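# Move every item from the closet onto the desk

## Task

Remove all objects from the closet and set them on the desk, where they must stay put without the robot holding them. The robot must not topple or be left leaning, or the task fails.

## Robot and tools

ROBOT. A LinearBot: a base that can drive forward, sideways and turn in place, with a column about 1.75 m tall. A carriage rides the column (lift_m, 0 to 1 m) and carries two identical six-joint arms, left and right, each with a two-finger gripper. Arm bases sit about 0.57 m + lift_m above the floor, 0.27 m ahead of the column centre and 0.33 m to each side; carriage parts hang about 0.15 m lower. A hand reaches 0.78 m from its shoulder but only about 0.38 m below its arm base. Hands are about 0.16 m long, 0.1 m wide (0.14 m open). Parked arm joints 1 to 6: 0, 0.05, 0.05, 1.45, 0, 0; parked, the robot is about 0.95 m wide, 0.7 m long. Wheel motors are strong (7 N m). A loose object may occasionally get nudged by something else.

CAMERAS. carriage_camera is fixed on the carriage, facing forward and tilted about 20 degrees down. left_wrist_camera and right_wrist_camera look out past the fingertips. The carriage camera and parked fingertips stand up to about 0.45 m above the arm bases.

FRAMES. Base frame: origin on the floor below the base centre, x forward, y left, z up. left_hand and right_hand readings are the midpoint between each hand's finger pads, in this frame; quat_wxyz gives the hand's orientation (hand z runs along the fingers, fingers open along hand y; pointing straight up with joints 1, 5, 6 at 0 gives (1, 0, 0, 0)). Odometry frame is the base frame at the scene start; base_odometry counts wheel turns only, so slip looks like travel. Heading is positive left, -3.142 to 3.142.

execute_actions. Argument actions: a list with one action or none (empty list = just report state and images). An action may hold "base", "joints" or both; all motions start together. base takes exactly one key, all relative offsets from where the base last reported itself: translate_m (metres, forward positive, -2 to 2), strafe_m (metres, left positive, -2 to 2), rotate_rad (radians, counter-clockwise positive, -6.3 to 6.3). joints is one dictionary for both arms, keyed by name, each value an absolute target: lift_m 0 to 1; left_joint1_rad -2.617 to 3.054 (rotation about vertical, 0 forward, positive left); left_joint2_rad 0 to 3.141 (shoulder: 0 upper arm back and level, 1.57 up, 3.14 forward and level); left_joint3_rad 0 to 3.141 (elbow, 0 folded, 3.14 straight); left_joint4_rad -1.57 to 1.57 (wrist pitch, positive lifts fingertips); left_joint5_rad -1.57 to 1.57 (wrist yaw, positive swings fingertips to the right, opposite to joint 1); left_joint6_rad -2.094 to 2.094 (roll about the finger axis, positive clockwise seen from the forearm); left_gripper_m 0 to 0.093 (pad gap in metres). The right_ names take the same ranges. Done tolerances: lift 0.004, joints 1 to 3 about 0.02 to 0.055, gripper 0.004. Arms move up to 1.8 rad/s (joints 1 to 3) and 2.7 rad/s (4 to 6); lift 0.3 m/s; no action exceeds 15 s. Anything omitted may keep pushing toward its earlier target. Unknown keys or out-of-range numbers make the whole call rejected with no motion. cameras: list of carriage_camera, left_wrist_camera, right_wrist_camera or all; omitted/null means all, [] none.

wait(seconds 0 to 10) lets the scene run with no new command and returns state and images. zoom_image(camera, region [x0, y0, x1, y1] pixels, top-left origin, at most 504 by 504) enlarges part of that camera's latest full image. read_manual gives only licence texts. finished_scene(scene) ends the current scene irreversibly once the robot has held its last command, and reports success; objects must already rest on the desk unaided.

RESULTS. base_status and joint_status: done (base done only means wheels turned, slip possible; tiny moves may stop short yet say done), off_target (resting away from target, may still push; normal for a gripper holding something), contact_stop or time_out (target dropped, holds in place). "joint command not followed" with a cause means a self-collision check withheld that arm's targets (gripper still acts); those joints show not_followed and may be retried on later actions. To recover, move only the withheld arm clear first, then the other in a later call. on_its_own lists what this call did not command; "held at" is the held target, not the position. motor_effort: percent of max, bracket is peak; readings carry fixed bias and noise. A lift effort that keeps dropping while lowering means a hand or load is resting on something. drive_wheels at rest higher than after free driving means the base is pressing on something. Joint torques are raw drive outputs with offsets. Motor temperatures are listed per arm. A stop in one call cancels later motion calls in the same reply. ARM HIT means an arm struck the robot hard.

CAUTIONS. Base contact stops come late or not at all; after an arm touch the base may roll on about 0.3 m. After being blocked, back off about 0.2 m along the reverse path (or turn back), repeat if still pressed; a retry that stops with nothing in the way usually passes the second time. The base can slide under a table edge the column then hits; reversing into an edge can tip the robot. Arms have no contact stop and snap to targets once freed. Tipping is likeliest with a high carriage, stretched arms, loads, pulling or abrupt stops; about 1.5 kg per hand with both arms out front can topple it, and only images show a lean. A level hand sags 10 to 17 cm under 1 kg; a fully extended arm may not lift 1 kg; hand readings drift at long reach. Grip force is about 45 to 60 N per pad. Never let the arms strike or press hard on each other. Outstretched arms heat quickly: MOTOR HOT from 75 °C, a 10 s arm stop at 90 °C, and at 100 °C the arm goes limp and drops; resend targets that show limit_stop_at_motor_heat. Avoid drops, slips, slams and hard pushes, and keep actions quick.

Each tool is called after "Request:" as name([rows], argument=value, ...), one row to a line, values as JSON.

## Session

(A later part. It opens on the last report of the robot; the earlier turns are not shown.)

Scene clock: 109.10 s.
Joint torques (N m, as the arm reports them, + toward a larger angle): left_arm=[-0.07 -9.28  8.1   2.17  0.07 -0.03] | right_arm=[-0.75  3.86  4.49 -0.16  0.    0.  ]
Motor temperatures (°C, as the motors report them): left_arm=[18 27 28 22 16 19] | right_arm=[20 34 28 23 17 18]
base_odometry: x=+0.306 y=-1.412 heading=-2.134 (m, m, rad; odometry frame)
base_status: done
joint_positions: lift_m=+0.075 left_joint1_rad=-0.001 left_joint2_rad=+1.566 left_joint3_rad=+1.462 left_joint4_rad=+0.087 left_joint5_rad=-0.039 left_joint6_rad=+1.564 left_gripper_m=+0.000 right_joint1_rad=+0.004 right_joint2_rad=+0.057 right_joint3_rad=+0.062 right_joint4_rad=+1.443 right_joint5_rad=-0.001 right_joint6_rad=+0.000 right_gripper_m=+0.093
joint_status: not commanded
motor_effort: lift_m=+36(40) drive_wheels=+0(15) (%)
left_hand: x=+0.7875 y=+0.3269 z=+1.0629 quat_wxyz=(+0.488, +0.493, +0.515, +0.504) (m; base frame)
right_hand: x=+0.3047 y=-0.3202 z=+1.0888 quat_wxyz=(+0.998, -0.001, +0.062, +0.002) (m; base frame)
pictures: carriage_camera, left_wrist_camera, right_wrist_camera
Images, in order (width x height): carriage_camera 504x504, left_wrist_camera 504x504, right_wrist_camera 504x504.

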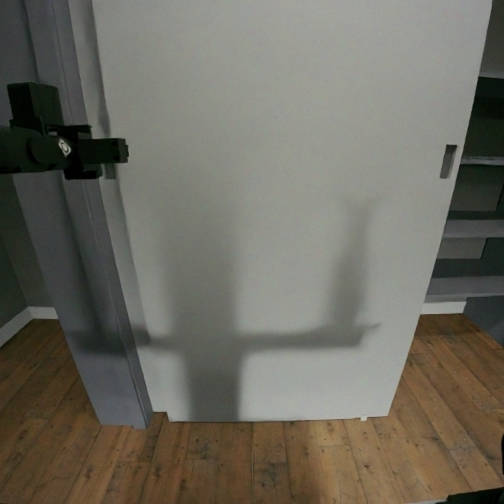

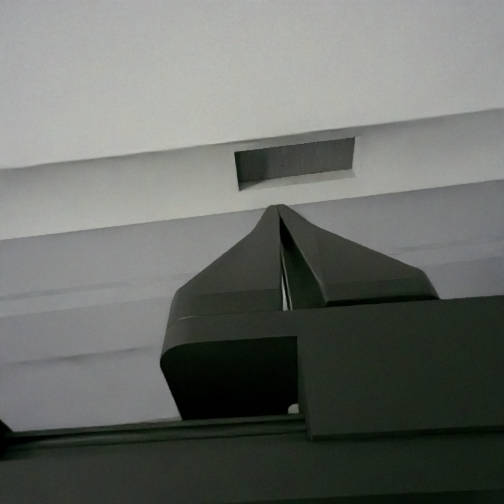

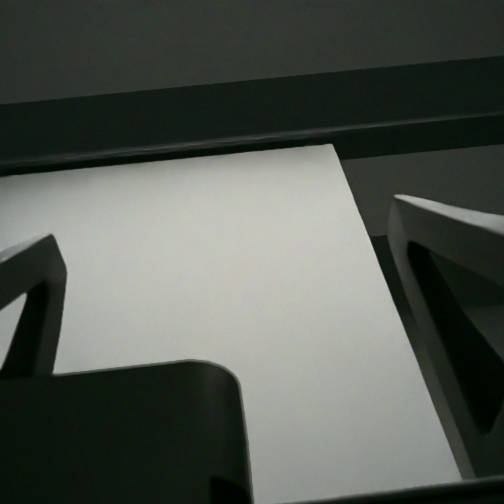

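Request:
execute_actions([
  {"base":{"strafe_m":0.085},"joints":{"lift_m":0.06}},
], cameras=["left_wrist_camera"])

Request:
execute_actions([
  {"base":{"translate_m":0.07}},
], cameras=["left_wrist_camera","carriage_camera"])

Scene clock: 111.23 s.
Joint torques (N m, as the arm reports them, + toward a larger angle): left_arm=[-0.01 -9.33  8.09  2.19  0.06 -0.03] | right_arm=[-0.79  3.87  4.46 -0.17  0.    0.  ]
Motor temperatures (°C, as the motors report them): left_arm=[18 28 29 22 16 19] | right_arm=[20 34 28 23 17 18]
base_odometry: x=+0.378 y=-1.457 heading=-2.135 (m, m, rad; odometry frame)
base_status: done
joint_positions: lift_m=+0.060 left_joint1_rad=-0.001 left_joint2_rad=+1.566 left_joint3_rad=+1.462 left_joint4_rad=+0.084 left_joint5_rad=-0.039 left_joint6_rad=+1.564 left_gripper_m=+0.000 right_joint1_rad=+0.004 right_joint2_rad=+0.057 right_joint3_rad=+0.062 right_joint4_rad=+1.444 right_joint5_rad=-0.001 right_joint6_rad=+0.000 right_gripper_m=+0.093
joint_status: all done
motor_effort: lift_m=+36(38) drive_wheels=-3(12) (%)
left_hand: x=+0.7878 y=+0.3269 z=+1.0467 quat_wxyz=(+0.487, +0.494, +0.516, +0.503) (m; base frame)
right_hand: x=+0.3045 y=-0.3202 z=+1.0738 quat_wxyz=(+0.998, +0.000, +0.061, +0.002) (m; base frame)
pictures: left_wrist_camera
Images, in order (width x height): left_wrist_camera 504x504.

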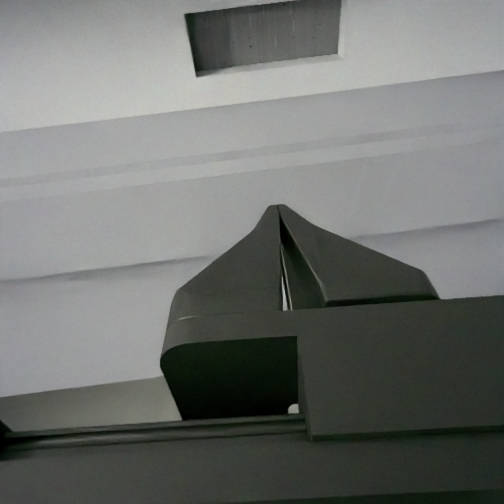

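Scene clock: 112.57 s.
Joint torques (N m, as the arm reports them, + toward a larger angle): left_arm=[-0.01 -5.16  8.09  3.13  0.07 -0.03] | right_arm=[-0.76  3.94  4.52 -0.18  0.    0.  ]
Motor temperatures (°C, as the motors report them): left_arm=[18 28 29 23 16 19] | right_arm=[20 33 28 23 17 18]
base_odometry: x=+0.341 y=-1.516 heading=-2.134 (m, m, rad; odometry frame)
base_status: done
joint_positions: lift_m=+0.060 left_joint1_rad=-0.001 left_joint2_rad=+1.524 left_joint3_rad=+1.462 left_joint4_rad=-0.006 left_joint5_rad=-0.039 left_joint6_rad=+1.564 left_gripper_m=+0.000 right_joint1_rad=+0.004 right_joint2_rad=+0.057 right_joint3_rad=+0.062 right_joint4_rad=+1.444 right_joint5_rad=-0.001 right_joint6_rad=+0.000 right_gripper_m=+0.093
joint_status: not commanded
motor_effort: lift_m=+37(39) drive_wheels=+9(16) (%)
left_hand: x=+0.7744 y=+0.3269 z=+1.0452 quat_wxyz=(+0.474, +0.506, +0.528, +0.491) (m; base frame)
right_hand: x=+0.3044 y=-0.3202 z=+1.0738 quat_wxyz=(+0.998, +0.000, +0.061, +0.002) (m; base frame)
pictures: carriage_camera, left_wrist_camera
Images, in order (width x height): carriage_camera 504x504, left_wrist_camera 504x504.

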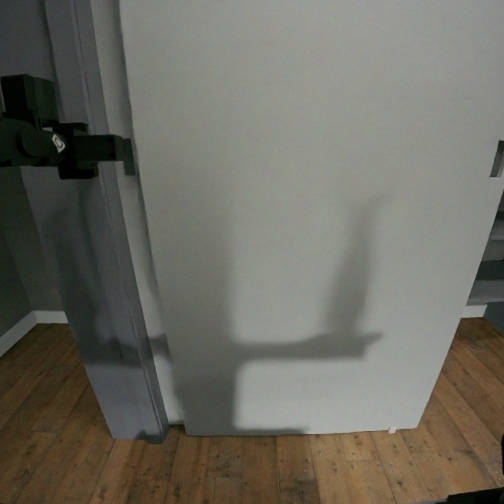

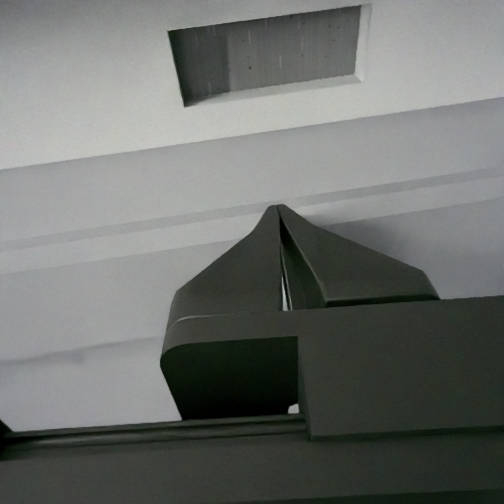

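Request:
execute_actions([
  {"base":{"translate_m":-0.06}},
], cameras=[])

Request:
execute_actions([
  {"base":{"strafe_m":-0.065}},
], cameras=[])

Request:
execute_actions([
  {"base":{"translate_m":0.08}},
], cameras=["left_wrist_camera","carriage_camera"])

Scene clock: 114.67 s.
Joint torques (N m, as the arm reports them, + toward a larger angle): left_arm=[-0.15 -8.37  8.08  2.28  0.07 -0.03] | right_arm=[-0.76  3.93  4.49 -0.18 -0.01  0.  ]
Motor temperatures (°C, as the motors report them): left_arm=[18 28 29 23 16 19] | right_arm=[20 33 28 23 17 18]
base_odometry: x=+0.373 y=-1.466 heading=-2.134 (m, m, rad; odometry frame)
base_status: done
joint_positions: lift_m=+0.060 left_joint1_rad=-0.001 left_joint2_rad=+1.558 left_joint3_rad=+1.462 left_joint4_rad=+0.076 left_joint5_rad=-0.038 left_joint6_rad=+1.564 left_gripper_m=+0.000 right_joint1_rad=+0.004 right_joint2_rad=+0.057 right_joint3_rad=+0.062 right_joint4_rad=+1.445 right_joint5_rad=-0.001 right_joint6_rad=+0.000 right_gripper_m=+0.093
joint_status: not commanded
motor_effort: lift_m=+34(35) drive_wheels=-2(10) (%)
left_hand: x=+0.7851 y=+0.3267 z=+1.0491 quat_wxyz=(+0.487, +0.494, +0.516, +0.503) (m; base frame)
right_hand: x=+0.3043 y=-0.3202 z=+1.0738 quat_wxyz=(+0.998, +0.000, +0.061, +0.002) (m; base frame)
pictures: none
No camera images: the call's "cameras" was empty. Leave "cameras" out to get every camera's image.

Scene clock: 116.07 s.
Joint torques (N m, as the arm reports them, + toward a larger angle): left_arm=[ 0.04 -8.53  8.04  2.26  0.   -0.03] | right_arm=[-0.75  3.87  4.48 -0.18  0.01  0.  ]
Motor temperatures (°C, as the motors report them): left_arm=[18 28 29 24 16 19] | right_arm=[20 32 28 23 17 18]
base_odometry: x=+0.318 y=-1.431 heading=-2.134 (m, m, rad; odometry frame)
base_status: done
joint_positions: lift_m=+0.060 left_joint1_rad=-0.001 left_joint2_rad=+1.558 left_joint3_rad=+1.462 left_joint4_rad=+0.079 left_joint5_rad=-0.038 left_joint6_rad=+1.564 left_gripper_m=+0.000 right_joint1_rad=+0.004 right_joint2_rad=+0.057 right_joint3_rad=+0.062 right_joint4_rad=+1.445 right_joint5_rad=-0.001 right_joint6_rad=+0.000 right_gripper_m=+0.093
joint_status: not commanded
motor_effort: lift_m=+36(37) drive_wheels=-2(8) (%)
left_hand: x=+0.7852 y=+0.3267 z=+1.0498 quat_wxyz=(+0.488, +0.493, +0.515, +0.504) (m; base frame)
right_hand: x=+0.3043 y=-0.3202 z=+1.0738 quat_wxyz=(+0.998, +0.000, +0.061, +0.002) (m; base frame)
pictures: none
No camera images: the call's "cameras" was empty. Leave "cameras" out to get every camera's image.

Scene clock: 117.47 s.
Joint torques (N m, as the arm reports them, + toward a larger angle): left_arm=[ 0.15 -8.69  8.06  2.25  0.05 -0.03] | right_arm=[-0.76  3.88  4.47 -0.18  0.    0.  ]
Motor temperatures (°C, as the motors report them): left_arm=[18 28 29 24 16 19] | right_arm=[20 32 28 23 17 18]
base_odometry: x=+0.275 y=-1.499 heading=-2.135 (m, m, rad; odometry frame)
base_status: done
joint_positions: lift_m=+0.060 left_joint1_rad=-0.001 left_joint2_rad=+1.559 left_joint3_rad=+1.462 left_joint4_rad=+0.080 left_joint5_rad=-0.038 left_joint6_rad=+1.564 left_gripper_m=+0.000 right_joint1_rad=+0.004 right_joint2_rad=+0.057 right_joint3_rad=+0.062 right_joint4_rad=+1.445 right_joint5_rad=-0.001 right_joint6_rad=+0.000 right_gripper_m=+0.093
joint_status: not commanded
motor_effort: lift_m=+36(37) drive_wheels=-5(13) (%)
left_hand: x=+0.7856 y=+0.3267 z=+1.0494 quat_wxyz=(+0.488, +0.493, +0.515, +0.504) (m; base frame)
right_hand: x=+0.3043 y=-0.3202 z=+1.0738 quat_wxyz=(+0.998, +0.000, +0.061, +0.002) (m; base frame)
pictures: carriage_camera, left_wrist_camera
Images, in order (width x height): carriage_camera 504x504, left_wrist_camera 504x504.

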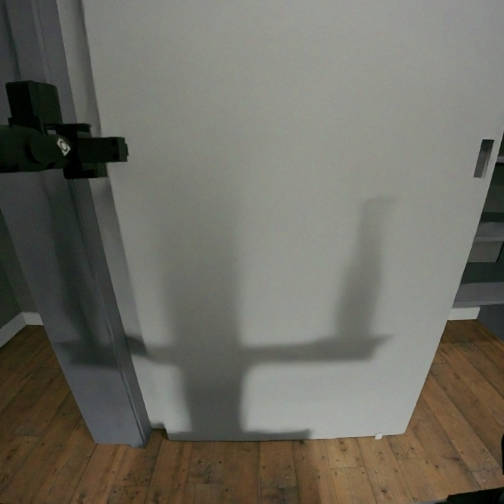

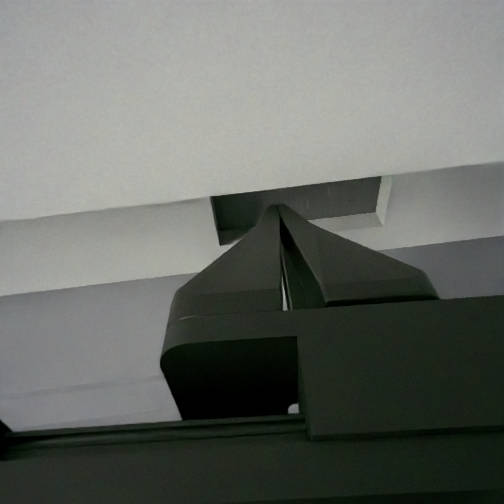

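Request:
execute_actions([
  {"base":{"strafe_m":0.025}},
], cameras=[])

Request:
execute_actions([
  {"base":{"translate_m":0.04}},
], cameras=["left_wrist_camera","carriage_camera"])

Scene clock: 118.90 s.
Joint torques (N m, as the arm reports them, + toward a larger angle): left_arm=[ 0.06 -8.73  8.17  2.23  0.05 -0.03] | right_arm=[-0.76  3.9   4.45 -0.17  0.    0.  ]
Motor temperatures (°C, as the motors report them): left_arm=[18 28 29 24 16 19] | right_arm=[20 32 27 23 17 18]
base_odometry: x=+0.296 y=-1.512 heading=-2.135 (m, m, rad; odometry frame)
base_status: done
joint_positions: lift_m=+0.060 left_joint1_rad=-0.001 left_joint2_rad=+1.559 left_joint3_rad=+1.462 left_joint4_rad=+0.081 left_joint5_rad=-0.038 left_joint6_rad=+1.564 left_gripper_m=+0.000 right_joint1_rad=+0.004 right_joint2_rad=+0.057 right_joint3_rad=+0.062 right_joint4_rad=+1.445 right_joint5_rad=-0.001 right_joint6_rad=+0.000 right_gripper_m=+0.093
joint_status: not commanded
motor_effort: lift_m=+35(35) drive_wheels=-4(13) (%)
left_hand: x=+0.7856 y=+0.3267 z=+1.0495 quat_wxyz=(+0.488, +0.493, +0.515, +0.504) (m; base frame)
right_hand: x=+0.3043 y=-0.3202 z=+1.0738 quat_wxyz=(+0.998, +0.000, +0.061, +0.002) (m; base frame)
pictures: none
No camera images: the call's "cameras" was empty. Leave "cameras" out to get every camera's image.

Scene clock: 120.00 s.
Joint torques (N m, as the arm reports them, + toward a larger angle): left_arm=[ 0.04 -8.59  7.95  2.19  0.06 -0.03] | right_arm=[-0.74  3.88  4.46 -0.18  0.    0.  ]
Motor temperatures (°C, as the motors report them): left_arm=[18 28 29 24 16 19] | right_arm=[20 32 27 22 17 18]
base_odometry: x=+0.275 y=-1.546 heading=-2.134 (m, m, rad; odometry frame)
base_status: done
joint_positions: lift_m=+0.060 left_joint1_rad=-0.001 left_joint2_rad=+1.560 left_joint3_rad=+1.462 left_joint4_rad=+0.081 left_joint5_rad=-0.038 left_joint6_rad=+1.564 left_gripper_m=+0.000 right_joint1_rad=+0.004 right_joint2_rad=+0.057 right_joint3_rad=+0.062 right_joint4_rad=+1.445 right_joint5_rad=-0.001 right_joint6_rad=+0.000 right_gripper_m=+0.093
joint_status: not commanded
motor_effort: lift_m=+35(33) drive_wheels=-5(9) (%)
left_hand: x=+0.7858 y=+0.3267 z=+1.0491 quat_wxyz=(+0.488, +0.493, +0.515, +0.504) (m; base frame)
right_hand: x=+0.3041 y=-0.3202 z=+1.0738 quat_wxyz=(+0.998, +0.000, +0.060, +0.002) (m; base frame)
pictures: carriage_camera, left_wrist_camera
Images, in order (width x height): carriage_camera 504x504, left_wrist_camera 504x504.

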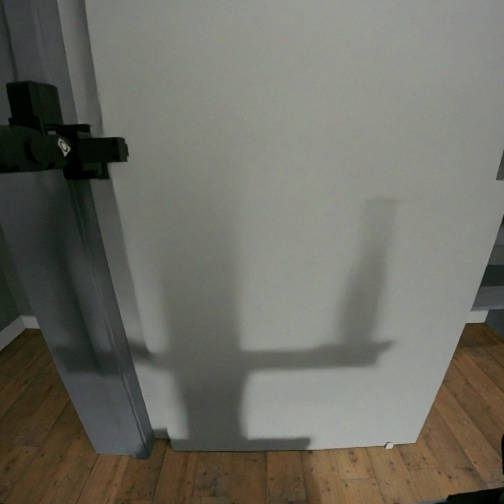

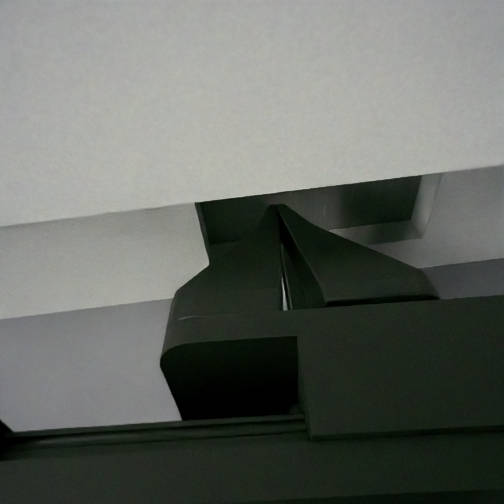

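Request:
execute_actions([
  {"base":{"translate_m":0.035}},
], cameras=["left_wrist_camera"])

Scene clock: 121.50 s.
Joint torques (N m, as the arm reports them, + toward a larger angle): left_arm=[ 0.09 -3.58  8.02  3.11  0.07 -0.04] | right_arm=[-0.76  3.88  4.48 -0.19  0.    0.  ]
Motor temperatures (°C, as the motors report them): left_arm=[18 28 30 25 16 19] | right_arm=[20 31 27 22 17 18]
base_odometry: x=+0.256 y=-1.576 heading=-2.134 (m, m, rad; odometry frame)
base_status: done
joint_positions: lift_m=+0.060 left_joint1_rad=-0.001 left_joint2_rad=+1.510 left_joint3_rad=+1.462 left_joint4_rad=-0.004 left_joint5_rad=-0.039 left_joint6_rad=+1.566 left_gripper_m=+0.000 right_joint1_rad=+0.004 right_joint2_rad=+0.057 right_joint3_rad=+0.062 right_joint4_rad=+1.446 right_joint5_rad=-0.001 right_joint6_rad=+0.000 right_gripper_m=+0.093
joint_status: not commanded
motor_effort: lift_m=+36(40) drive_wheels=+11(14) (%)
left_hand: x=+0.7703 y=+0.3268 z=+1.0524 quat_wxyz=(+0.478, +0.502, +0.523, +0.495) (m; base frame)
right_hand: x=+0.3040 y=-0.3202 z=+1.0738 quat_wxyz=(+0.998, -0.001, +0.060, +0.002) (m; base frame)
pictures: left_wrist_camera
Images, in order (width x height): left_wrist_camera 504x504.

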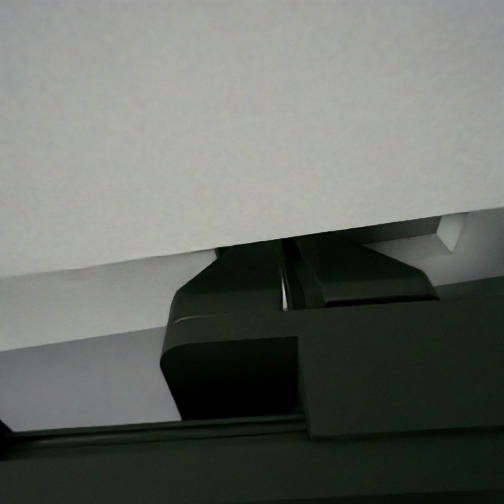

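Request:
execute_actions([
  {"base":{"translate_m":-0.012}},
], cameras=[])

Request:
execute_actions([
  {"base":{"strafe_m":-0.3},"joints":{"left_joint1_rad":-0.06,"left_joint5_rad":0.1}},
])

Scene clock: 122.67 s.
Joint torques (N m, as the arm reports them, + toward a larger angle): left_arm=[-0.03 -6.84  8.05  2.47  0.06 -0.04] | right_arm=[-0.77  3.88  4.46 -0.19  0.    0.  ]
Motor temperatures (°C, as the motors report them): left_arm=[18 28 30 25 16 19] | right_arm=[20 31 27 22 17 18]
base_odometry: x=+0.263 y=-1.566 heading=-2.134 (m, m, rad; odometry frame)
base_status: done
joint_positions: lift_m=+0.060 left_joint1_rad=-0.001 left_joint2_rad=+1.541 left_joint3_rad=+1.462 left_joint4_rad=+0.057 left_joint5_rad=-0.039 left_joint6_rad=+1.566 left_gripper_m=+0.000 right_joint1_rad=+0.004 right_joint2_rad=+0.057 right_joint3_rad=+0.062 right_joint4_rad=+1.446 right_joint5_rad=-0.001 right_joint6_rad=+0.000 right_gripper_m=+0.093
joint_status: not commanded
motor_effort: lift_m=+37(38) drive_wheels=+2(11) (%)
left_hand: x=+0.7802 y=+0.3269 z=+1.0525 quat_wxyz=(+0.486, +0.494, +0.516, +0.503) (m; base frame)
right_hand: x=+0.3040 y=-0.3202 z=+1.0738 quat_wxyz=(+0.998, -0.001, +0.060, +0.002) (m; base frame)
pictures: none
No camera images: the call's "cameras" was empty. Leave "cameras" out to get every camera's image.

Scene clock: 125.23 s.
Joint torques (N m, as the arm reports them, + toward a larger angle): left_arm=[-4.91 -2.06  8.    2.81  2.3  -0.01] | right_arm=[-0.77  3.88  4.49 -0.2   0.01  0.  ]
Motor temperatures (°C, as the motors report them): left_arm=[18 28 30 26 17 19] | right_arm=[20 31 27 22 17 18]
base_odometry: x=+0.009 y=-1.406 heading=-2.133 (m, m, rad; odometry frame)
base_status: done
joint_positions: lift_m=+0.060 left_joint1_rad=+0.005 left_joint2_rad=+1.495 left_joint3_rad=+1.462 left_joint4_rad=+0.024 left_joint5_rad=-0.089 left_joint6_rad=+1.563 left_gripper_m=+0.000 right_joint1_rad=+0.004 right_joint2_rad=+0.057 right_joint3_rad=+0.062 right_joint4_rad=+1.446 right_joint5_rad=-0.001 right_joint6_rad=+0.000 right_gripper_m=+0.093
joint_status: left_joint1_rad off_target (ended at +0.005, target -0.060); left_joint5_rad off_target (ended at -0.088, target +0.100)
motor_effort: lift_m=+34(37) drive_wheels=+7(25) (%)
left_hand: x=+0.7654 y=+0.3382 z=+1.0663 quat_wxyz=(+0.476, +0.477, +0.527, +0.519) (m; base frame)
right_hand: x=+0.3040 y=-0.3202 z=+1.0738 quat_wxyz=(+0.998, -0.001, +0.060, +0.002) (m; base frame)
pictures: carriage_camera, left_wrist_camera, right_wrist_camera
Images, in order (width x height): carriage_camera 504x504, left_wrist_camera 504x504, right_wrist_camera 504x504.

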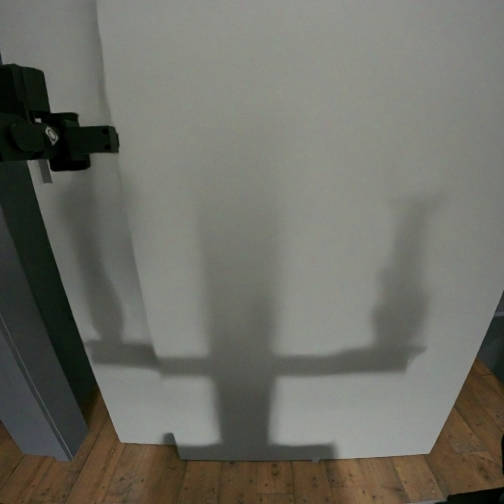

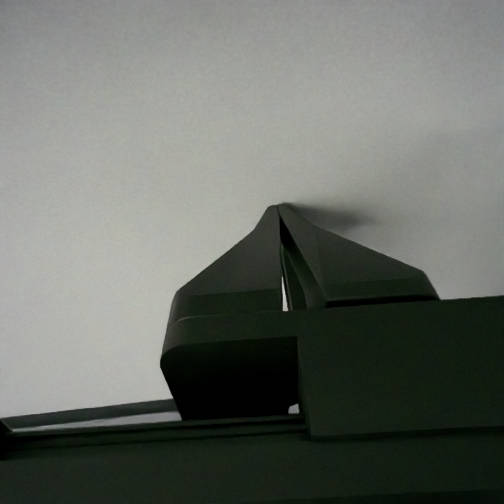

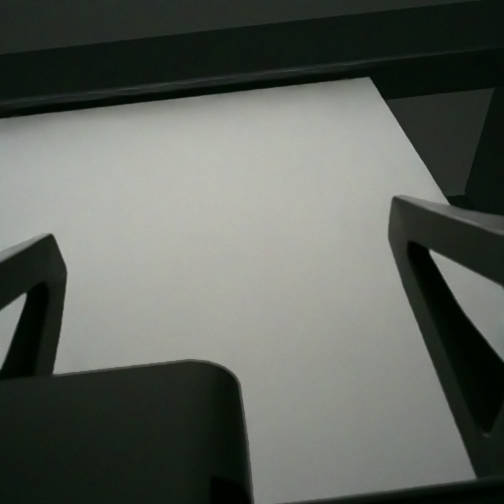

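Request:
execute_actions([
  {"base":{"translate_m":-0.06},"joints":{"left_joint1_rad":0,"left_joint5_rad":0}},
], cameras=[])

Request:
execute_actions([
  {"base":{"strafe_m":0.2}},
], cameras=["left_wrist_camera","carriage_camera"])

Scene clock: 127.03 s.
Joint torques (N m, as the arm reports them, + toward a larger angle): left_arm=[-0.63 -9.08  8.01  2.23  0.17 -0.02] | right_arm=[-0.76  3.91  4.52 -0.21  0.    0.  ]
Motor temperatures (°C, as the motors report them): left_arm=[18 28 30 26 17 19] | right_arm=[20 30 27 22 17 18]
base_odometry: x=+0.041 y=-1.355 heading=-2.134 (m, m, rad; odometry frame)
base_status: done
joint_positions: lift_m=+0.060 left_joint1_rad=+0.008 left_joint2_rad=+1.564 left_joint3_rad=+1.462 left_joint4_rad=+0.081 left_joint5_rad=-0.009 left_joint6_rad=+1.563 left_gripper_m=+0.000 right_joint1_rad=+0.004 right_joint2_rad=+0.057 right_joint3_rad=+0.062 right_joint4_rad=+1.446 right_joint5_rad=-0.001 right_joint6_rad=+0.000 right_gripper_m=+0.093
joint_status: all done
motor_effort: lift_m=+36(40) drive_wheels=-4(12) (%)
left_hand: x=+0.7871 y=+0.3259 z=+1.0473 quat_wxyz=(+0.493, +0.499, +0.511, +0.497) (m; base frame)
right_hand: x=+0.3040 y=-0.3202 z=+1.0738 quat_wxyz=(+0.998, -0.001, +0.060, +0.002) (m; base frame)
pictures: none
No camera images: the call's "cameras" was empty. Leave "cameras" out to get every camera's image.

Scene clock: 129.10 s.
Joint torques (N m, as the arm reports them, + toward a larger angle): left_arm=[-0.39 -9.16  8.17  2.18  0.14 -0.02] | right_arm=[-0.76  3.9   4.46 -0.18  0.    0.  ]
Motor temperatures (°C, as the motors report them): left_arm=[18 28 30 26 17 19] | right_arm=[20 30 27 22 17 18]
base_odometry: x=+0.210 y=-1.461 heading=-2.133 (m, m, rad; odometry frame)
base_status: done
joint_positions: lift_m=+0.060 left_joint1_rad=+0.005 left_joint2_rad=+1.564 left_joint3_rad=+1.462 left_joint4_rad=+0.081 left_joint5_rad=-0.006 left_joint6_rad=+1.563 left_gripper_m=+0.000 right_joint1_rad=+0.004 right_joint2_rad=+0.057 right_joint3_rad=+0.062 right_joint4_rad=+1.446 right_joint5_rad=-0.001 right_joint6_rad=+0.000 right_gripper_m=+0.093
joint_status: not commanded
motor_effort: lift_m=+35(38) drive_wheels=-1(12) (%)
left_hand: x=+0.7871 y=+0.3242 z=+1.0473 quat_wxyz=(+0.494, +0.500, +0.510, +0.496) (m; base frame)
right_hand: x=+0.3040 y=-0.3202 z=+1.0738 quat_wxyz=(+0.998, -0.001, +0.060, +0.002) (m; base frame)
pictures: carriage_camera, left_wrist_camera
Images, in order (width x height): carriage_camera 504x504, left_wrist_camera 504x504.

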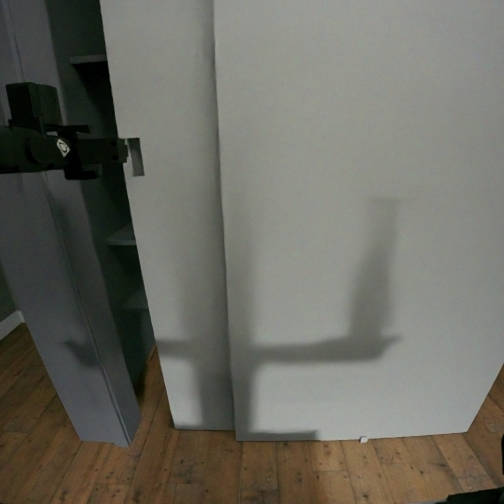

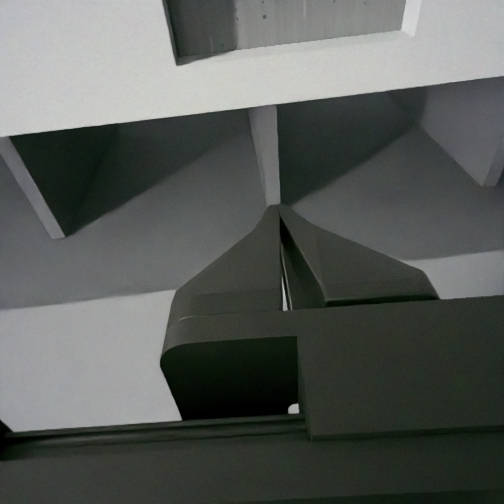

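Request:
execute_actions([
  {"base":{"translate_m":0.13}},
], cameras=["left_wrist_camera","carriage_camera"])

Scene clock: 131.37 s.
Joint torques (N m, as the arm reports them, + toward a larger angle): left_arm=[-0.7  -9.13  8.07  2.2   0.24 -0.05] | right_arm=[-0.78  3.86  4.54 -0.2   0.01 -0.01]
Motor temperatures (°C, as the motors report them): left_arm=[18 28 30 26 16 19] | right_arm=[20 29 27 22 17 18]
base_odometry: x=+0.141 y=-1.571 heading=-2.133 (m, m, rad; odometry frame)
base_status: done
joint_positions: lift_m=+0.060 left_joint1_rad=+0.010 left_joint2_rad=+1.564 left_joint3_rad=+1.462 left_joint4_rad=+0.083 left_joint5_rad=-0.014 left_joint6_rad=+1.566 left_gripper_m=+0.000 right_joint1_rad=+0.004 right_joint2_rad=+0.057 right_joint3_rad=+0.062 right_joint4_rad=+1.446 right_joint5_rad=-0.001 right_joint6_rad=+0.000 right_gripper_m=+0.093
joint_status: not commanded
motor_effort: lift_m=+37(37) drive_wheels=+7(9) (%)
left_hand: x=+0.7870 y=+0.3279 z=+1.0478 quat_wxyz=(+0.491, +0.498, +0.512, +0.500) (m; base frame)
right_hand: x=+0.3039 y=-0.3202 z=+1.0738 quat_wxyz=(+0.998, -0.001, +0.060, +0.002) (m; base frame)
pictures: carriage_camera, left_wrist_camera
Images, in order (width x height): carriage_camera 504x504, left_wrist_camera 504x504.

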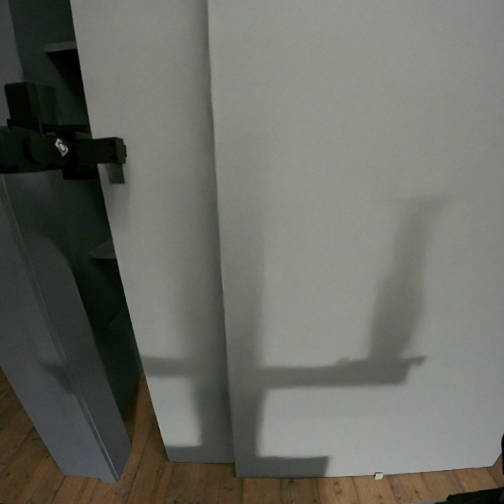

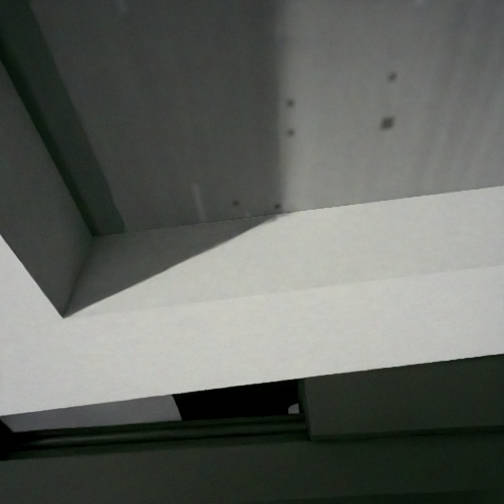

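Request:
execute_actions([
  {"base":{"translate_m":-0.02}},
], cameras=[])

Request:
execute_actions([
  {"base":{"strafe_m":-0.55},"joints":{"left_joint1_rad":-0.03}},
])

Scene clock: 132.57 s.
Joint torques (N m, as the arm reports them, + toward a larger angle): left_arm=[-0.7  -9.06  8.22  2.19  0.24 -0.04] | right_arm=[-0.75  3.9   4.48 -0.18  0.    0.  ]
Motor temperatures (°C, as the motors report them): left_arm=[18 29 30 26 16 19] | right_arm=[20 29 27 22 17 17]
base_odometry: x=+0.152 y=-1.555 heading=-2.132 (m, m, rad; odometry frame)
base_status: done
joint_positions: lift_m=+0.060 left_joint1_rad=+0.010 left_joint2_rad=+1.564 left_joint3_rad=+1.462 left_joint4_rad=+0.084 left_joint5_rad=-0.015 left_joint6_rad=+1.566 left_gripper_m=+0.000 right_joint1_rad=+0.004 right_joint2_rad=+0.057 right_joint3_rad=+0.062 right_joint4_rad=+1.446 right_joint5_rad=-0.001 right_joint6_rad=+0.000 right_gripper_m=+0.093
joint_status: not commanded
motor_effort: lift_m=+36(37) drive_wheels=+1(11) (%)
left_hand: x=+0.7870 y=+0.3282 z=+1.0481 quat_wxyz=(+0.490, +0.497, +0.512, +0.501) (m; base frame)
right_hand: x=+0.3039 y=-0.3202 z=+1.0738 quat_wxyz=(+0.998, -0.001, +0.060, +0.002) (m; base frame)
pictures: none
No camera images: the call's "cameras" was empty. Leave "cameras" out to get every camera's image.

Scene clock: 135.83 s.
Joint torques (N m, as the arm reports them, + toward a larger angle): left_arm=[ 0.01 -7.8   8.06  2.32  0.13 -0.02] | right_arm=[-0.78  3.95  4.48 -0.21 -0.01  0.  ]
Motor temperatures (°C, as the motors report them): left_arm=[18 29 31 27 16 19] | right_arm=[20 29 27 22 17 17]
base_odometry: x=-0.314 y=-1.262 heading=-2.133 (m, m, rad; odometry frame)
base_status: done
joint_positions: lift_m=+0.060 left_joint1_rad=-0.028 left_joint2_rad=+1.552 left_joint3_rad=+1.462 left_joint4_rad=+0.072 left_joint5_rad=-0.007 left_joint6_rad=+1.563 left_gripper_m=+0.000 right_joint1_rad=+0.004 right_joint2_rad=+0.057 right_joint3_rad=+0.062 right_joint4_rad=+1.446 right_joint5_rad=+0.000 right_joint6_rad=+0.000 right_gripper_m=+0.093
joint_status: all done
motor_effort: lift_m=+35(35) drive_wheels=+2(28) (%)
left_hand: x=+0.7833 y=+0.3075 z=+1.0510 quat_wxyz=(+0.503, +0.508, +0.501, +0.488) (m; base frame)
right_hand: x=+0.3037 y=-0.3204 z=+1.0738 quat_wxyz=(+0.998, +0.000, +0.060, +0.002) (m; base frame)
pictures: carriage_camera, left_wrist_camera, right_wrist_camera
Images, in order (width x height): carriage_camera 504x504, left_wrist_camera 504x504, right_wrist_camera 504x504.

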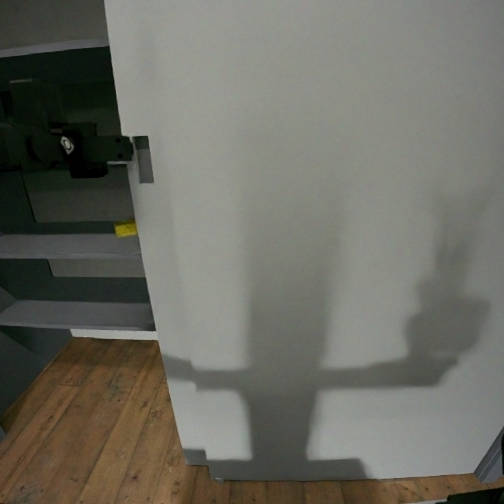

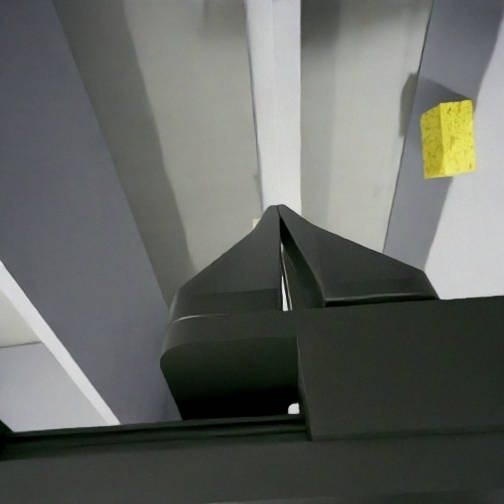

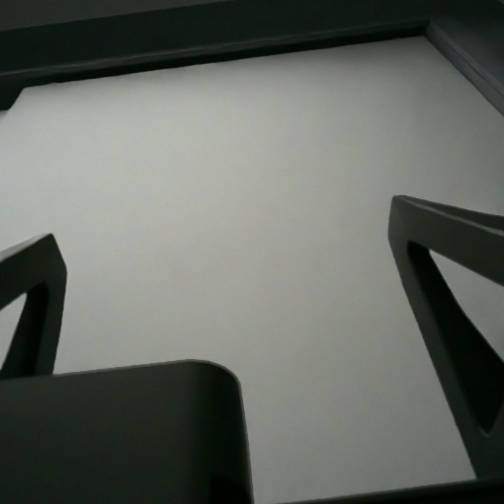

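Request:
execute_actions([
  {"base":{"strafe_m":-0.22},"joints":{"left_joint1_rad":-0.03}},
], cameras=["carriage_camera"])

Request:
execute_actions([
  {"base":{"translate_m":-0.3},"joints":{"left_joint1_rad":0.05}},
], cameras=[])

Request:
execute_actions([
  {"base":{"strafe_m":0.4},"joints":{"lift_m":0.35,"left_joint1_rad":0,"left_joint2_rad":0.05,"left_joint3_rad":0.05,"left_joint4_rad":1.45,"left_joint6_rad":0,"left_gripper_m":0.093}},
])

Scene clock: 137.97 s.
Joint torques (N m, as the arm reports them, + toward a larger angle): left_arm=[-10.6   -6.22   8.01   2.65  -0.25  -0.21] | right_arm=[-0.73  4.36  4.78 -0.21 -0.03  0.  ]
Motor temperatures (°C, as the motors report them): left_arm=[18 29 31 27 16 19] | right_arm=[20 29 27 22 17 17]
base_odometry: x=-0.428 y=-1.191 heading=-2.131 (m, m, rad; odometry frame)
base_status: strafe_m contact_stop (by the wheels' count: -0.134 of -0.220)
joint_positions: lift_m=+0.060 left_joint1_rad=+0.109 left_joint2_rad=+1.535 left_joint3_rad=+1.462 left_joint4_rad=+0.040 left_joint5_rad=+0.026 left_joint6_rad=+1.587 left_gripper_m=+0.000 right_joint1_rad=+0.004 right_joint2_rad=+0.053 right_joint3_rad=+0.057 right_joint4_rad=+1.447 right_joint5_rad=+0.002 right_joint6_rad=+0.000 right_gripper_m=+0.093
joint_status: left_joint1_rad off_target (ended at +0.109, target -0.030)
motor_effort: lift_m=+38(36) drive_wheels=+13(22) (%)
left_hand: x=+0.7757 y=+0.3711 z=+1.0513 quat_wxyz=(+0.467, +0.491, +0.525, +0.515) (m; base frame)
right_hand: x=+0.3039 y=-0.3207 z=+1.0726 quat_wxyz=(+0.998, +0.001, +0.060, +0.002) (m; base frame)
pictures: carriage_camera
Images, in order (width x height): carriage_camera 504x504.

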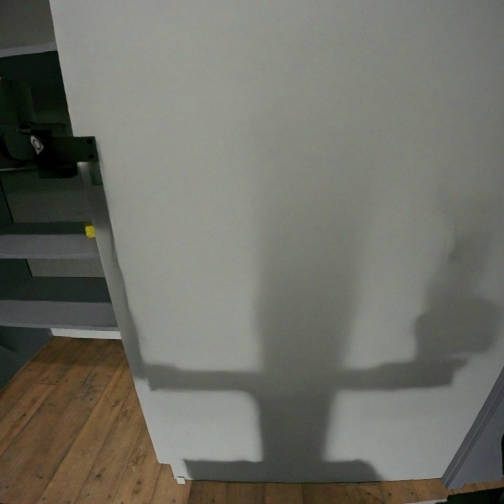

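not run: a stop came earlier in this reply.

not run: a stop came earlier in this reply.

Doors at limit.

Request:
execute_actions([
  {"base":{"strafe_m":0.08},"joints":{"left_joint1_rad":0.03}},
], cameras=[])

Request:
execute_actions([
  {"base":{"translate_m":-0.35}},
], cameras=[])

Request:
execute_actions([
  {"base":{"strafe_m":0.45},"joints":{"lift_m":0.45,"left_joint1_rad":0,"left_joint2_rad":0.05,"left_joint3_rad":0.05,"left_joint4_rad":1.45,"left_joint6_rad":0,"left_gripper_m":0.093}},
])

Scene clock: 140.07 s.
Joint torques (N m, as the arm reports them, + toward a larger angle): left_arm=[ 0.4  -7.83  8.09  2.31 -0.22 -0.11] | right_arm=[-0.77  4.28  4.84 -0.21 -0.03  0.  ]
Motor temperatures (°C, as the motors report them): left_arm=[19 29 31 27 16 19] | right_arm=[20 28 27 22 17 17]
base_odometry: x=-0.360 y=-1.233 heading=-2.131 (m, m, rad; odometry frame)
base_status: done
joint_positions: lift_m=+0.060 left_joint1_rad=+0.026 left_joint2_rad=+1.551 left_joint3_rad=+1.462 left_joint4_rad=+0.071 left_joint5_rad=+0.023 left_joint6_rad=+1.578 left_gripper_m=+0.000 right_joint1_rad=+0.004 right_joint2_rad=+0.053 right_joint3_rad=+0.057 right_joint4_rad=+1.447 right_joint5_rad=+0.002 right_joint6_rad=+0.000 right_gripper_m=+0.093
joint_status: all done
motor_effort: lift_m=+35(36) drive_wheels=-8(14) (%)
left_hand: x=+0.7832 y=+0.3300 z=+1.0510 quat_wxyz=(+0.493, +0.505, +0.504, +0.498) (m; base frame)
right_hand: x=+0.3039 y=-0.3207 z=+1.0726 quat_wxyz=(+0.998, +0.001, +0.060, +0.002) (m; base frame)
pictures: none
No camera images: the call's "cameras" was empty. Leave "cameras" out to get every camera's image.

Scene clock: 142.70 s.
Joint torques (N m, as the arm reports them, + toward a larger angle): left_arm=[ 0.23 -7.94  8.08  2.22  0.   -0.14] | right_arm=[-0.76  4.27  4.79 -0.21 -0.03  0.  ]
Motor temperatures (°C, as the motors report them): left_arm=[19 29 31 27 16 19] | right_arm=[20 28 27 22 17 17]
base_odometry: x=-0.174 y=-0.937 heading=-2.132 (m, m, rad; odometry frame)
base_status: done
joint_positions: lift_m=+0.060 left_joint1_rad=+0.026 left_joint2_rad=+1.552 left_joint3_rad=+1.462 left_joint4_rad=+0.078 left_joint5_rad=+0.008 left_joint6_rad=+1.577 left_gripper_m=+0.000 right_joint1_rad=+0.004 right_joint2_rad=+0.053 right_joint3_rad=+0.057 right_joint4_rad=+1.447 right_joint5_rad=+0.002 right_joint6_rad=+0.000 right_gripper_m=+0.093
joint_status: not commanded
motor_effort: lift_m=+39(36) drive_wheels=-1(14) (%)
left_hand: x=+0.7835 y=+0.3325 z=+1.0523 quat_wxyz=(+0.491, +0.500, +0.506, +0.503) (m; base frame)
right_hand: x=+0.3039 y=-0.3207 z=+1.0726 quat_wxyz=(+0.998, +0.001, +0.060, +0.002) (m; base frame)
pictures: none
No camera images: the call's "cameras" was empty. Leave "cameras" out to get every camera's image.

Scene clock: 145.67 s.
Joint torques (N m, as the arm reports them, + toward a larger angle): left_arm=[-0.16  3.13  4.53 -0.19 -0.01 -0.06] | right_arm=[-0.72  4.27  4.8  -0.21 -0.04  0.  ]
Motor temperatures (°C, as the motors report them): left_arm=[19 29 31 26 16 19] | right_arm=[20 28 27 21 17 17]
base_odometry: x=+0.207 y=-1.176 heading=-2.131 (m, m, rad; odometry frame)
base_status: done
joint_positions: lift_m=+0.450 left_joint1_rad=+0.003 left_joint2_rad=+0.067 left_joint3_rad=+0.061 left_joint4_rad=+1.448 left_joint5_rad=+0.006 left_joint6_rad=+0.006 left_gripper_m=+0.093 right_joint1_rad=+0.004 right_joint2_rad=+0.053 right_joint3_rad=+0.057 right_joint4_rad=+1.447 right_joint5_rad=+0.002 right_joint6_rad=+0.000 right_gripper_m=+0.093
joint_status: all done
motor_effort: lift_m=+38(42) drive_wheels=-1(10) (%)
left_hand: x=+0.3069 y=+0.3196 z=+1.4636 quat_wxyz=(+0.998, +0.003, +0.065, +0.005) (m; base frame)
right_hand: x=+0.3038 y=-0.3207 z=+1.4627 quat_wxyz=(+0.998, +0.001, +0.060, +0.002) (m; base frame)
pictures: carriage_camera, left_wrist_camera, right_wrist_camera
Images, in order (width x height): carriage_camera 504x504, left_wrist_camera 504x504, right_wrist_camera 504x504.

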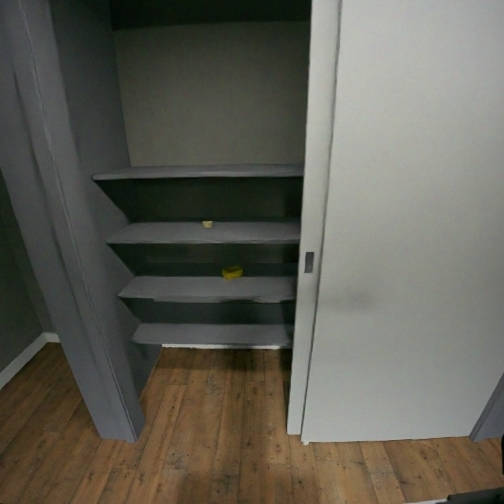

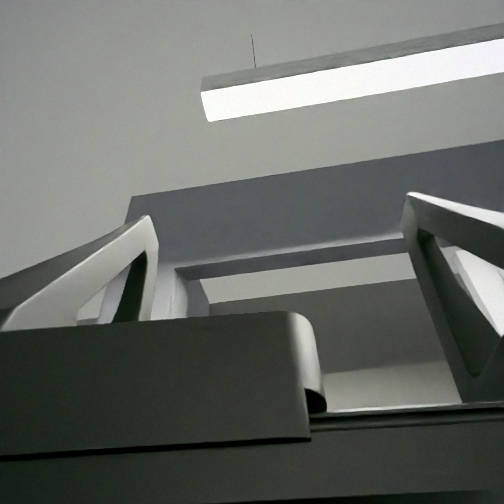

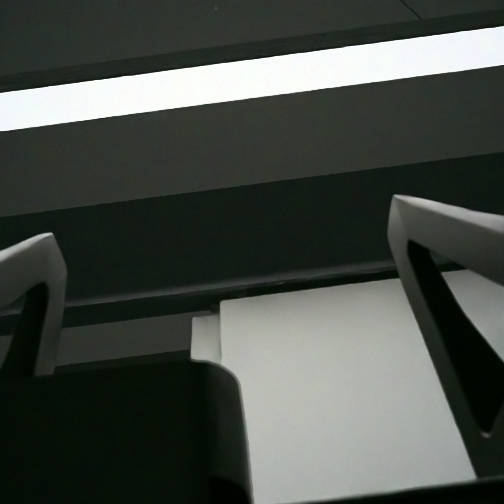

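Request:
execute_actions([
  {"base":{"strafe_m":-0.2},"joints":{"lift_m":0.19,"left_joint2_rad":2.72,"left_joint3_rad":2.0,"left_joint4_rad":0.39}},
], cameras=[])

Request:
execute_actions([
  {"base":{"translate_m":0.5}},
])

Scene clock: 149.53 s.
Joint torques (N m, as the arm reports them, + toward a larger angle): left_arm=[ -0.07 -21.37   7.68   2.28  -0.03  -0.06] | right_arm=[-0.75  4.28  4.78 -0.22 -0.03  0.  ]
Motor temperatures (°C, as the motors report them): left_arm=[19 29 31 26 16 19] | right_arm=[20 27 27 21 17 17]
base_odometry: x=+0.038 y=-1.069 heading=-2.131 (m, m, rad; odometry frame)
base_status: done
joint_positions: lift_m=+0.190 left_joint1_rad=+0.003 left_joint2_rad=+2.741 left_joint3_rad=+1.988 left_joint4_rad=+0.372 left_joint5_rad=+0.005 left_joint6_rad=+0.006 left_gripper_m=+0.093 right_joint1_rad=+0.004 right_joint2_rad=+0.053 right_joint3_rad=+0.057 right_joint4_rad=+1.448 right_joint5_rad=+0.002 right_joint6_rad=+0.000 right_gripper_m=+0.093
joint_status: all done
motor_effort: lift_m=+36(35) drive_wheels=-1(10) (%)
left_hand: x=+0.9844 y=+0.3218 z=+0.7714 quat_wxyz=(+0.560, +0.003, +0.828, +0.001) (m; base frame)
right_hand: x=+0.3038 y=-0.3207 z=+1.2027 quat_wxyz=(+0.998, +0.001, +0.060, +0.002) (m; base frame)
pictures: none
No camera images: the call's "cameras" was empty. Leave "cameras" out to get every camera's image.

Scene clock: 152.73 s.
Joint torques (N m, as the arm reports them, + toward a larger angle): left_arm=[ -0.09 -21.77   7.71   2.15   0.01  -0.06] | right_arm=[-0.74  4.28  4.78 -0.21 -0.03  0.  ]
Motor temperatures (°C, as the motors report them): left_arm=[18 33 31 26 16 19] | right_arm=[20 27 27 21 17 17]
base_odometry: x=-0.228 y=-1.493 heading=-2.132 (m, m, rad; odometry frame)
base_status: done
joint_positions: lift_m=+0.190 left_joint1_rad=+0.003 left_joint2_rad=+2.741 left_joint3_rad=+1.988 left_joint4_rad=+0.381 left_joint5_rad=+0.005 left_joint6_rad=+0.006 left_gripper_m=+0.093 right_joint1_rad=+0.004 right_joint2_rad=+0.053 right_joint3_rad=+0.057 right_joint4_rad=+1.448 right_joint5_rad=+0.002 right_joint6_rad=+0.000 right_gripper_m=+0.093
joint_status: not commanded
motor_effort: lift_m=+37(37) drive_wheels=-6(17) (%)
left_hand: x=+0.9853 y=+0.3218 z=+0.7736 quat_wxyz=(+0.564, +0.003, +0.826, +0.001) (m; base frame)
right_hand: x=+0.3038 y=-0.3207 z=+1.2027 quat_wxyz=(+0.998, +0.001, +0.060, +0.002) (m; base frame)
pictures: carriage_camera, left_wrist_camera, right_wrist_camera
Images, in order (width x height): carriage_camera 504x504, left_wrist_camera 504x504, right_wrist_camera 504x504.

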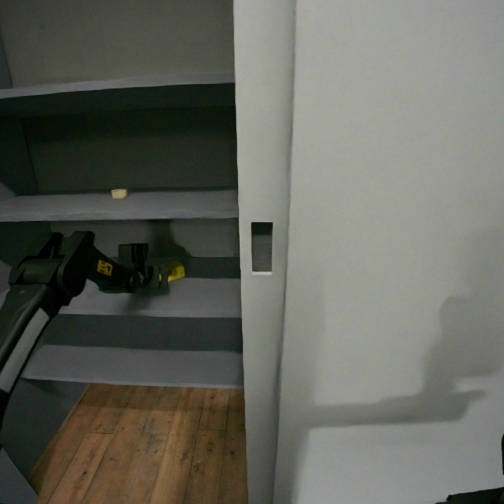

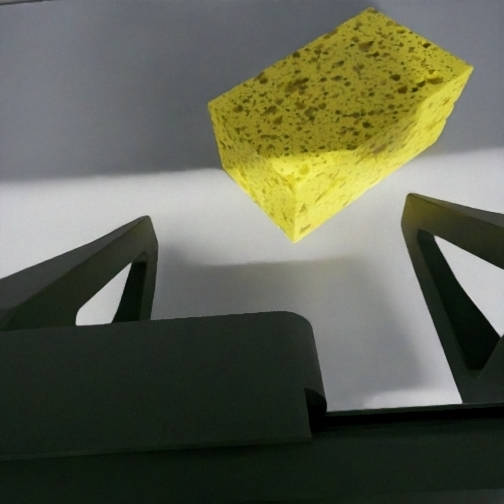

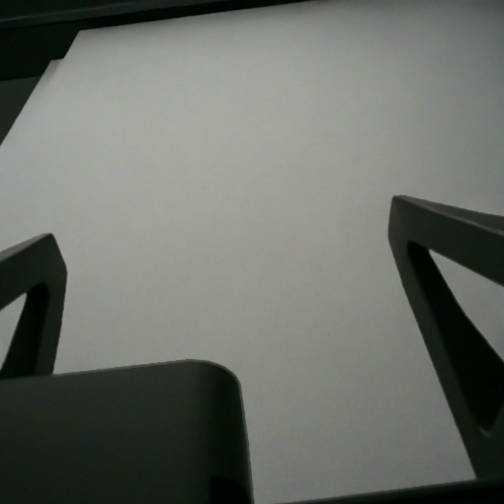

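Request:
execute_actions([
  {"base":{"strafe_m":0.19}},
], cameras=[])

Request:
execute_actions([
  {"joints":{"left_joint5_rad":0.8,"lift_m":0.18}},
])

Scene clock: 155.40 s.
Joint torques (N m, as the arm reports them, + toward a larger angle): left_arm=[ -0.33 -21.85   7.74   2.19   0.03  -0.06] | right_arm=[-0.75  4.28  4.78 -0.22 -0.03 -0.01]
Motor temperatures (°C, as the motors report them): left_arm=[18 36 31 26 16 19] | right_arm=[20 27 27 21 17 17]
base_odometry: x=-0.067 y=-1.594 heading=-2.132 (m, m, rad; odometry frame)
base_status: done
joint_positions: lift_m=+0.190 left_joint1_rad=+0.002 left_joint2_rad=+2.741 left_joint3_rad=+1.988 left_joint4_rad=+0.381 left_joint5_rad=+0.004 left_joint6_rad=+0.006 left_gripper_m=+0.093 right_joint1_rad=+0.004 right_joint2_rad=+0.053 right_joint3_rad=+0.057 right_joint4_rad=+1.448 right_joint5_rad=+0.002 right_joint6_rad=+0.000 right_gripper_m=+0.093
joint_status: not commanded
motor_effort: lift_m=+34(39) drive_wheels=+3(14) (%)
left_hand: x=+0.9853 y=+0.3214 z=+0.7736 quat_wxyz=(+0.564, +0.003, +0.826, +0.001) (m; base frame)
right_hand: x=+0.3038 y=-0.3207 z=+1.2027 quat_wxyz=(+0.998, +0.001, +0.060, +0.002) (m; base frame)
pictures: none
No camera images: the call's "cameras" was empty. Leave "cameras" out to get every camera's image.

Scene clock: 156.70 s.
Joint torques (N m, as the arm reports them, + toward a larger angle): left_arm=[ -0.14 -21.03   7.55   1.97   0.34  -0.04] | right_arm=[-0.76  4.27  4.78 -0.22 -0.04  0.  ]
Motor temperatures (°C, as the motors report them): left_arm=[18 37 31 26 16 19] | right_arm=[20 27 27 21 17 17]
base_odometry: x=-0.067 y=-1.594 heading=-2.132 (m, m, rad; odometry frame)
base_status: not commanded
joint_positions: lift_m=+0.180 left_joint1_rad=+0.002 left_joint2_rad=+2.736 left_joint3_rad=+1.988 left_joint4_rad=+0.383 left_joint5_rad=+0.793 left_joint6_rad=+0.006 left_gripper_m=+0.093 right_joint1_rad=+0.004 right_joint2_rad=+0.053 right_joint3_rad=+0.057 right_joint4_rad=+1.448 right_joint5_rad=+0.002 right_joint6_rad=+0.000 right_gripper_m=+0.093
joint_status: all done
motor_effort: lift_m=+36(39) drive_wheels=-1(2) (%)
left_hand: x=+0.9383 y=+0.1993 z=+0.7857 quat_wxyz=(+0.524, +0.221, +0.759, -0.316) (m; base frame)
right_hand: x=+0.3038 y=-0.3207 z=+1.1926 quat_wxyz=(+0.998, +0.001, +0.060, +0.002) (m; base frame)
pictures: carriage_camera, left_wrist_camera, right_wrist_camera
Images, in order (width x height): carriage_camera 504x504, left_wrist_camera 504x504, right_wrist_camera 504x504.

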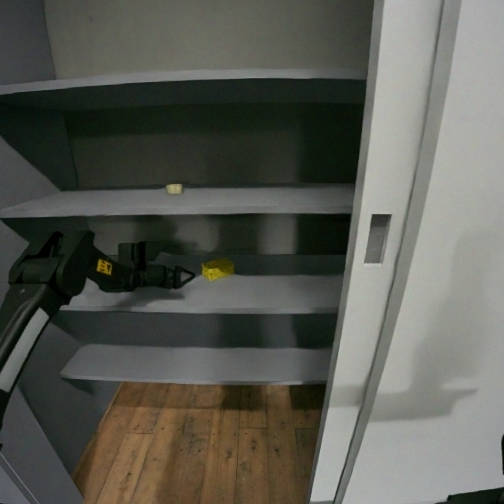

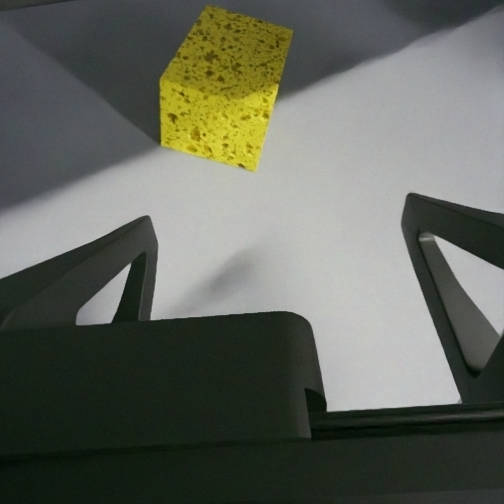

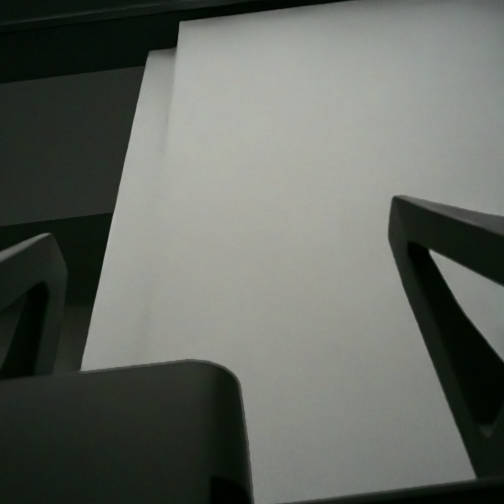

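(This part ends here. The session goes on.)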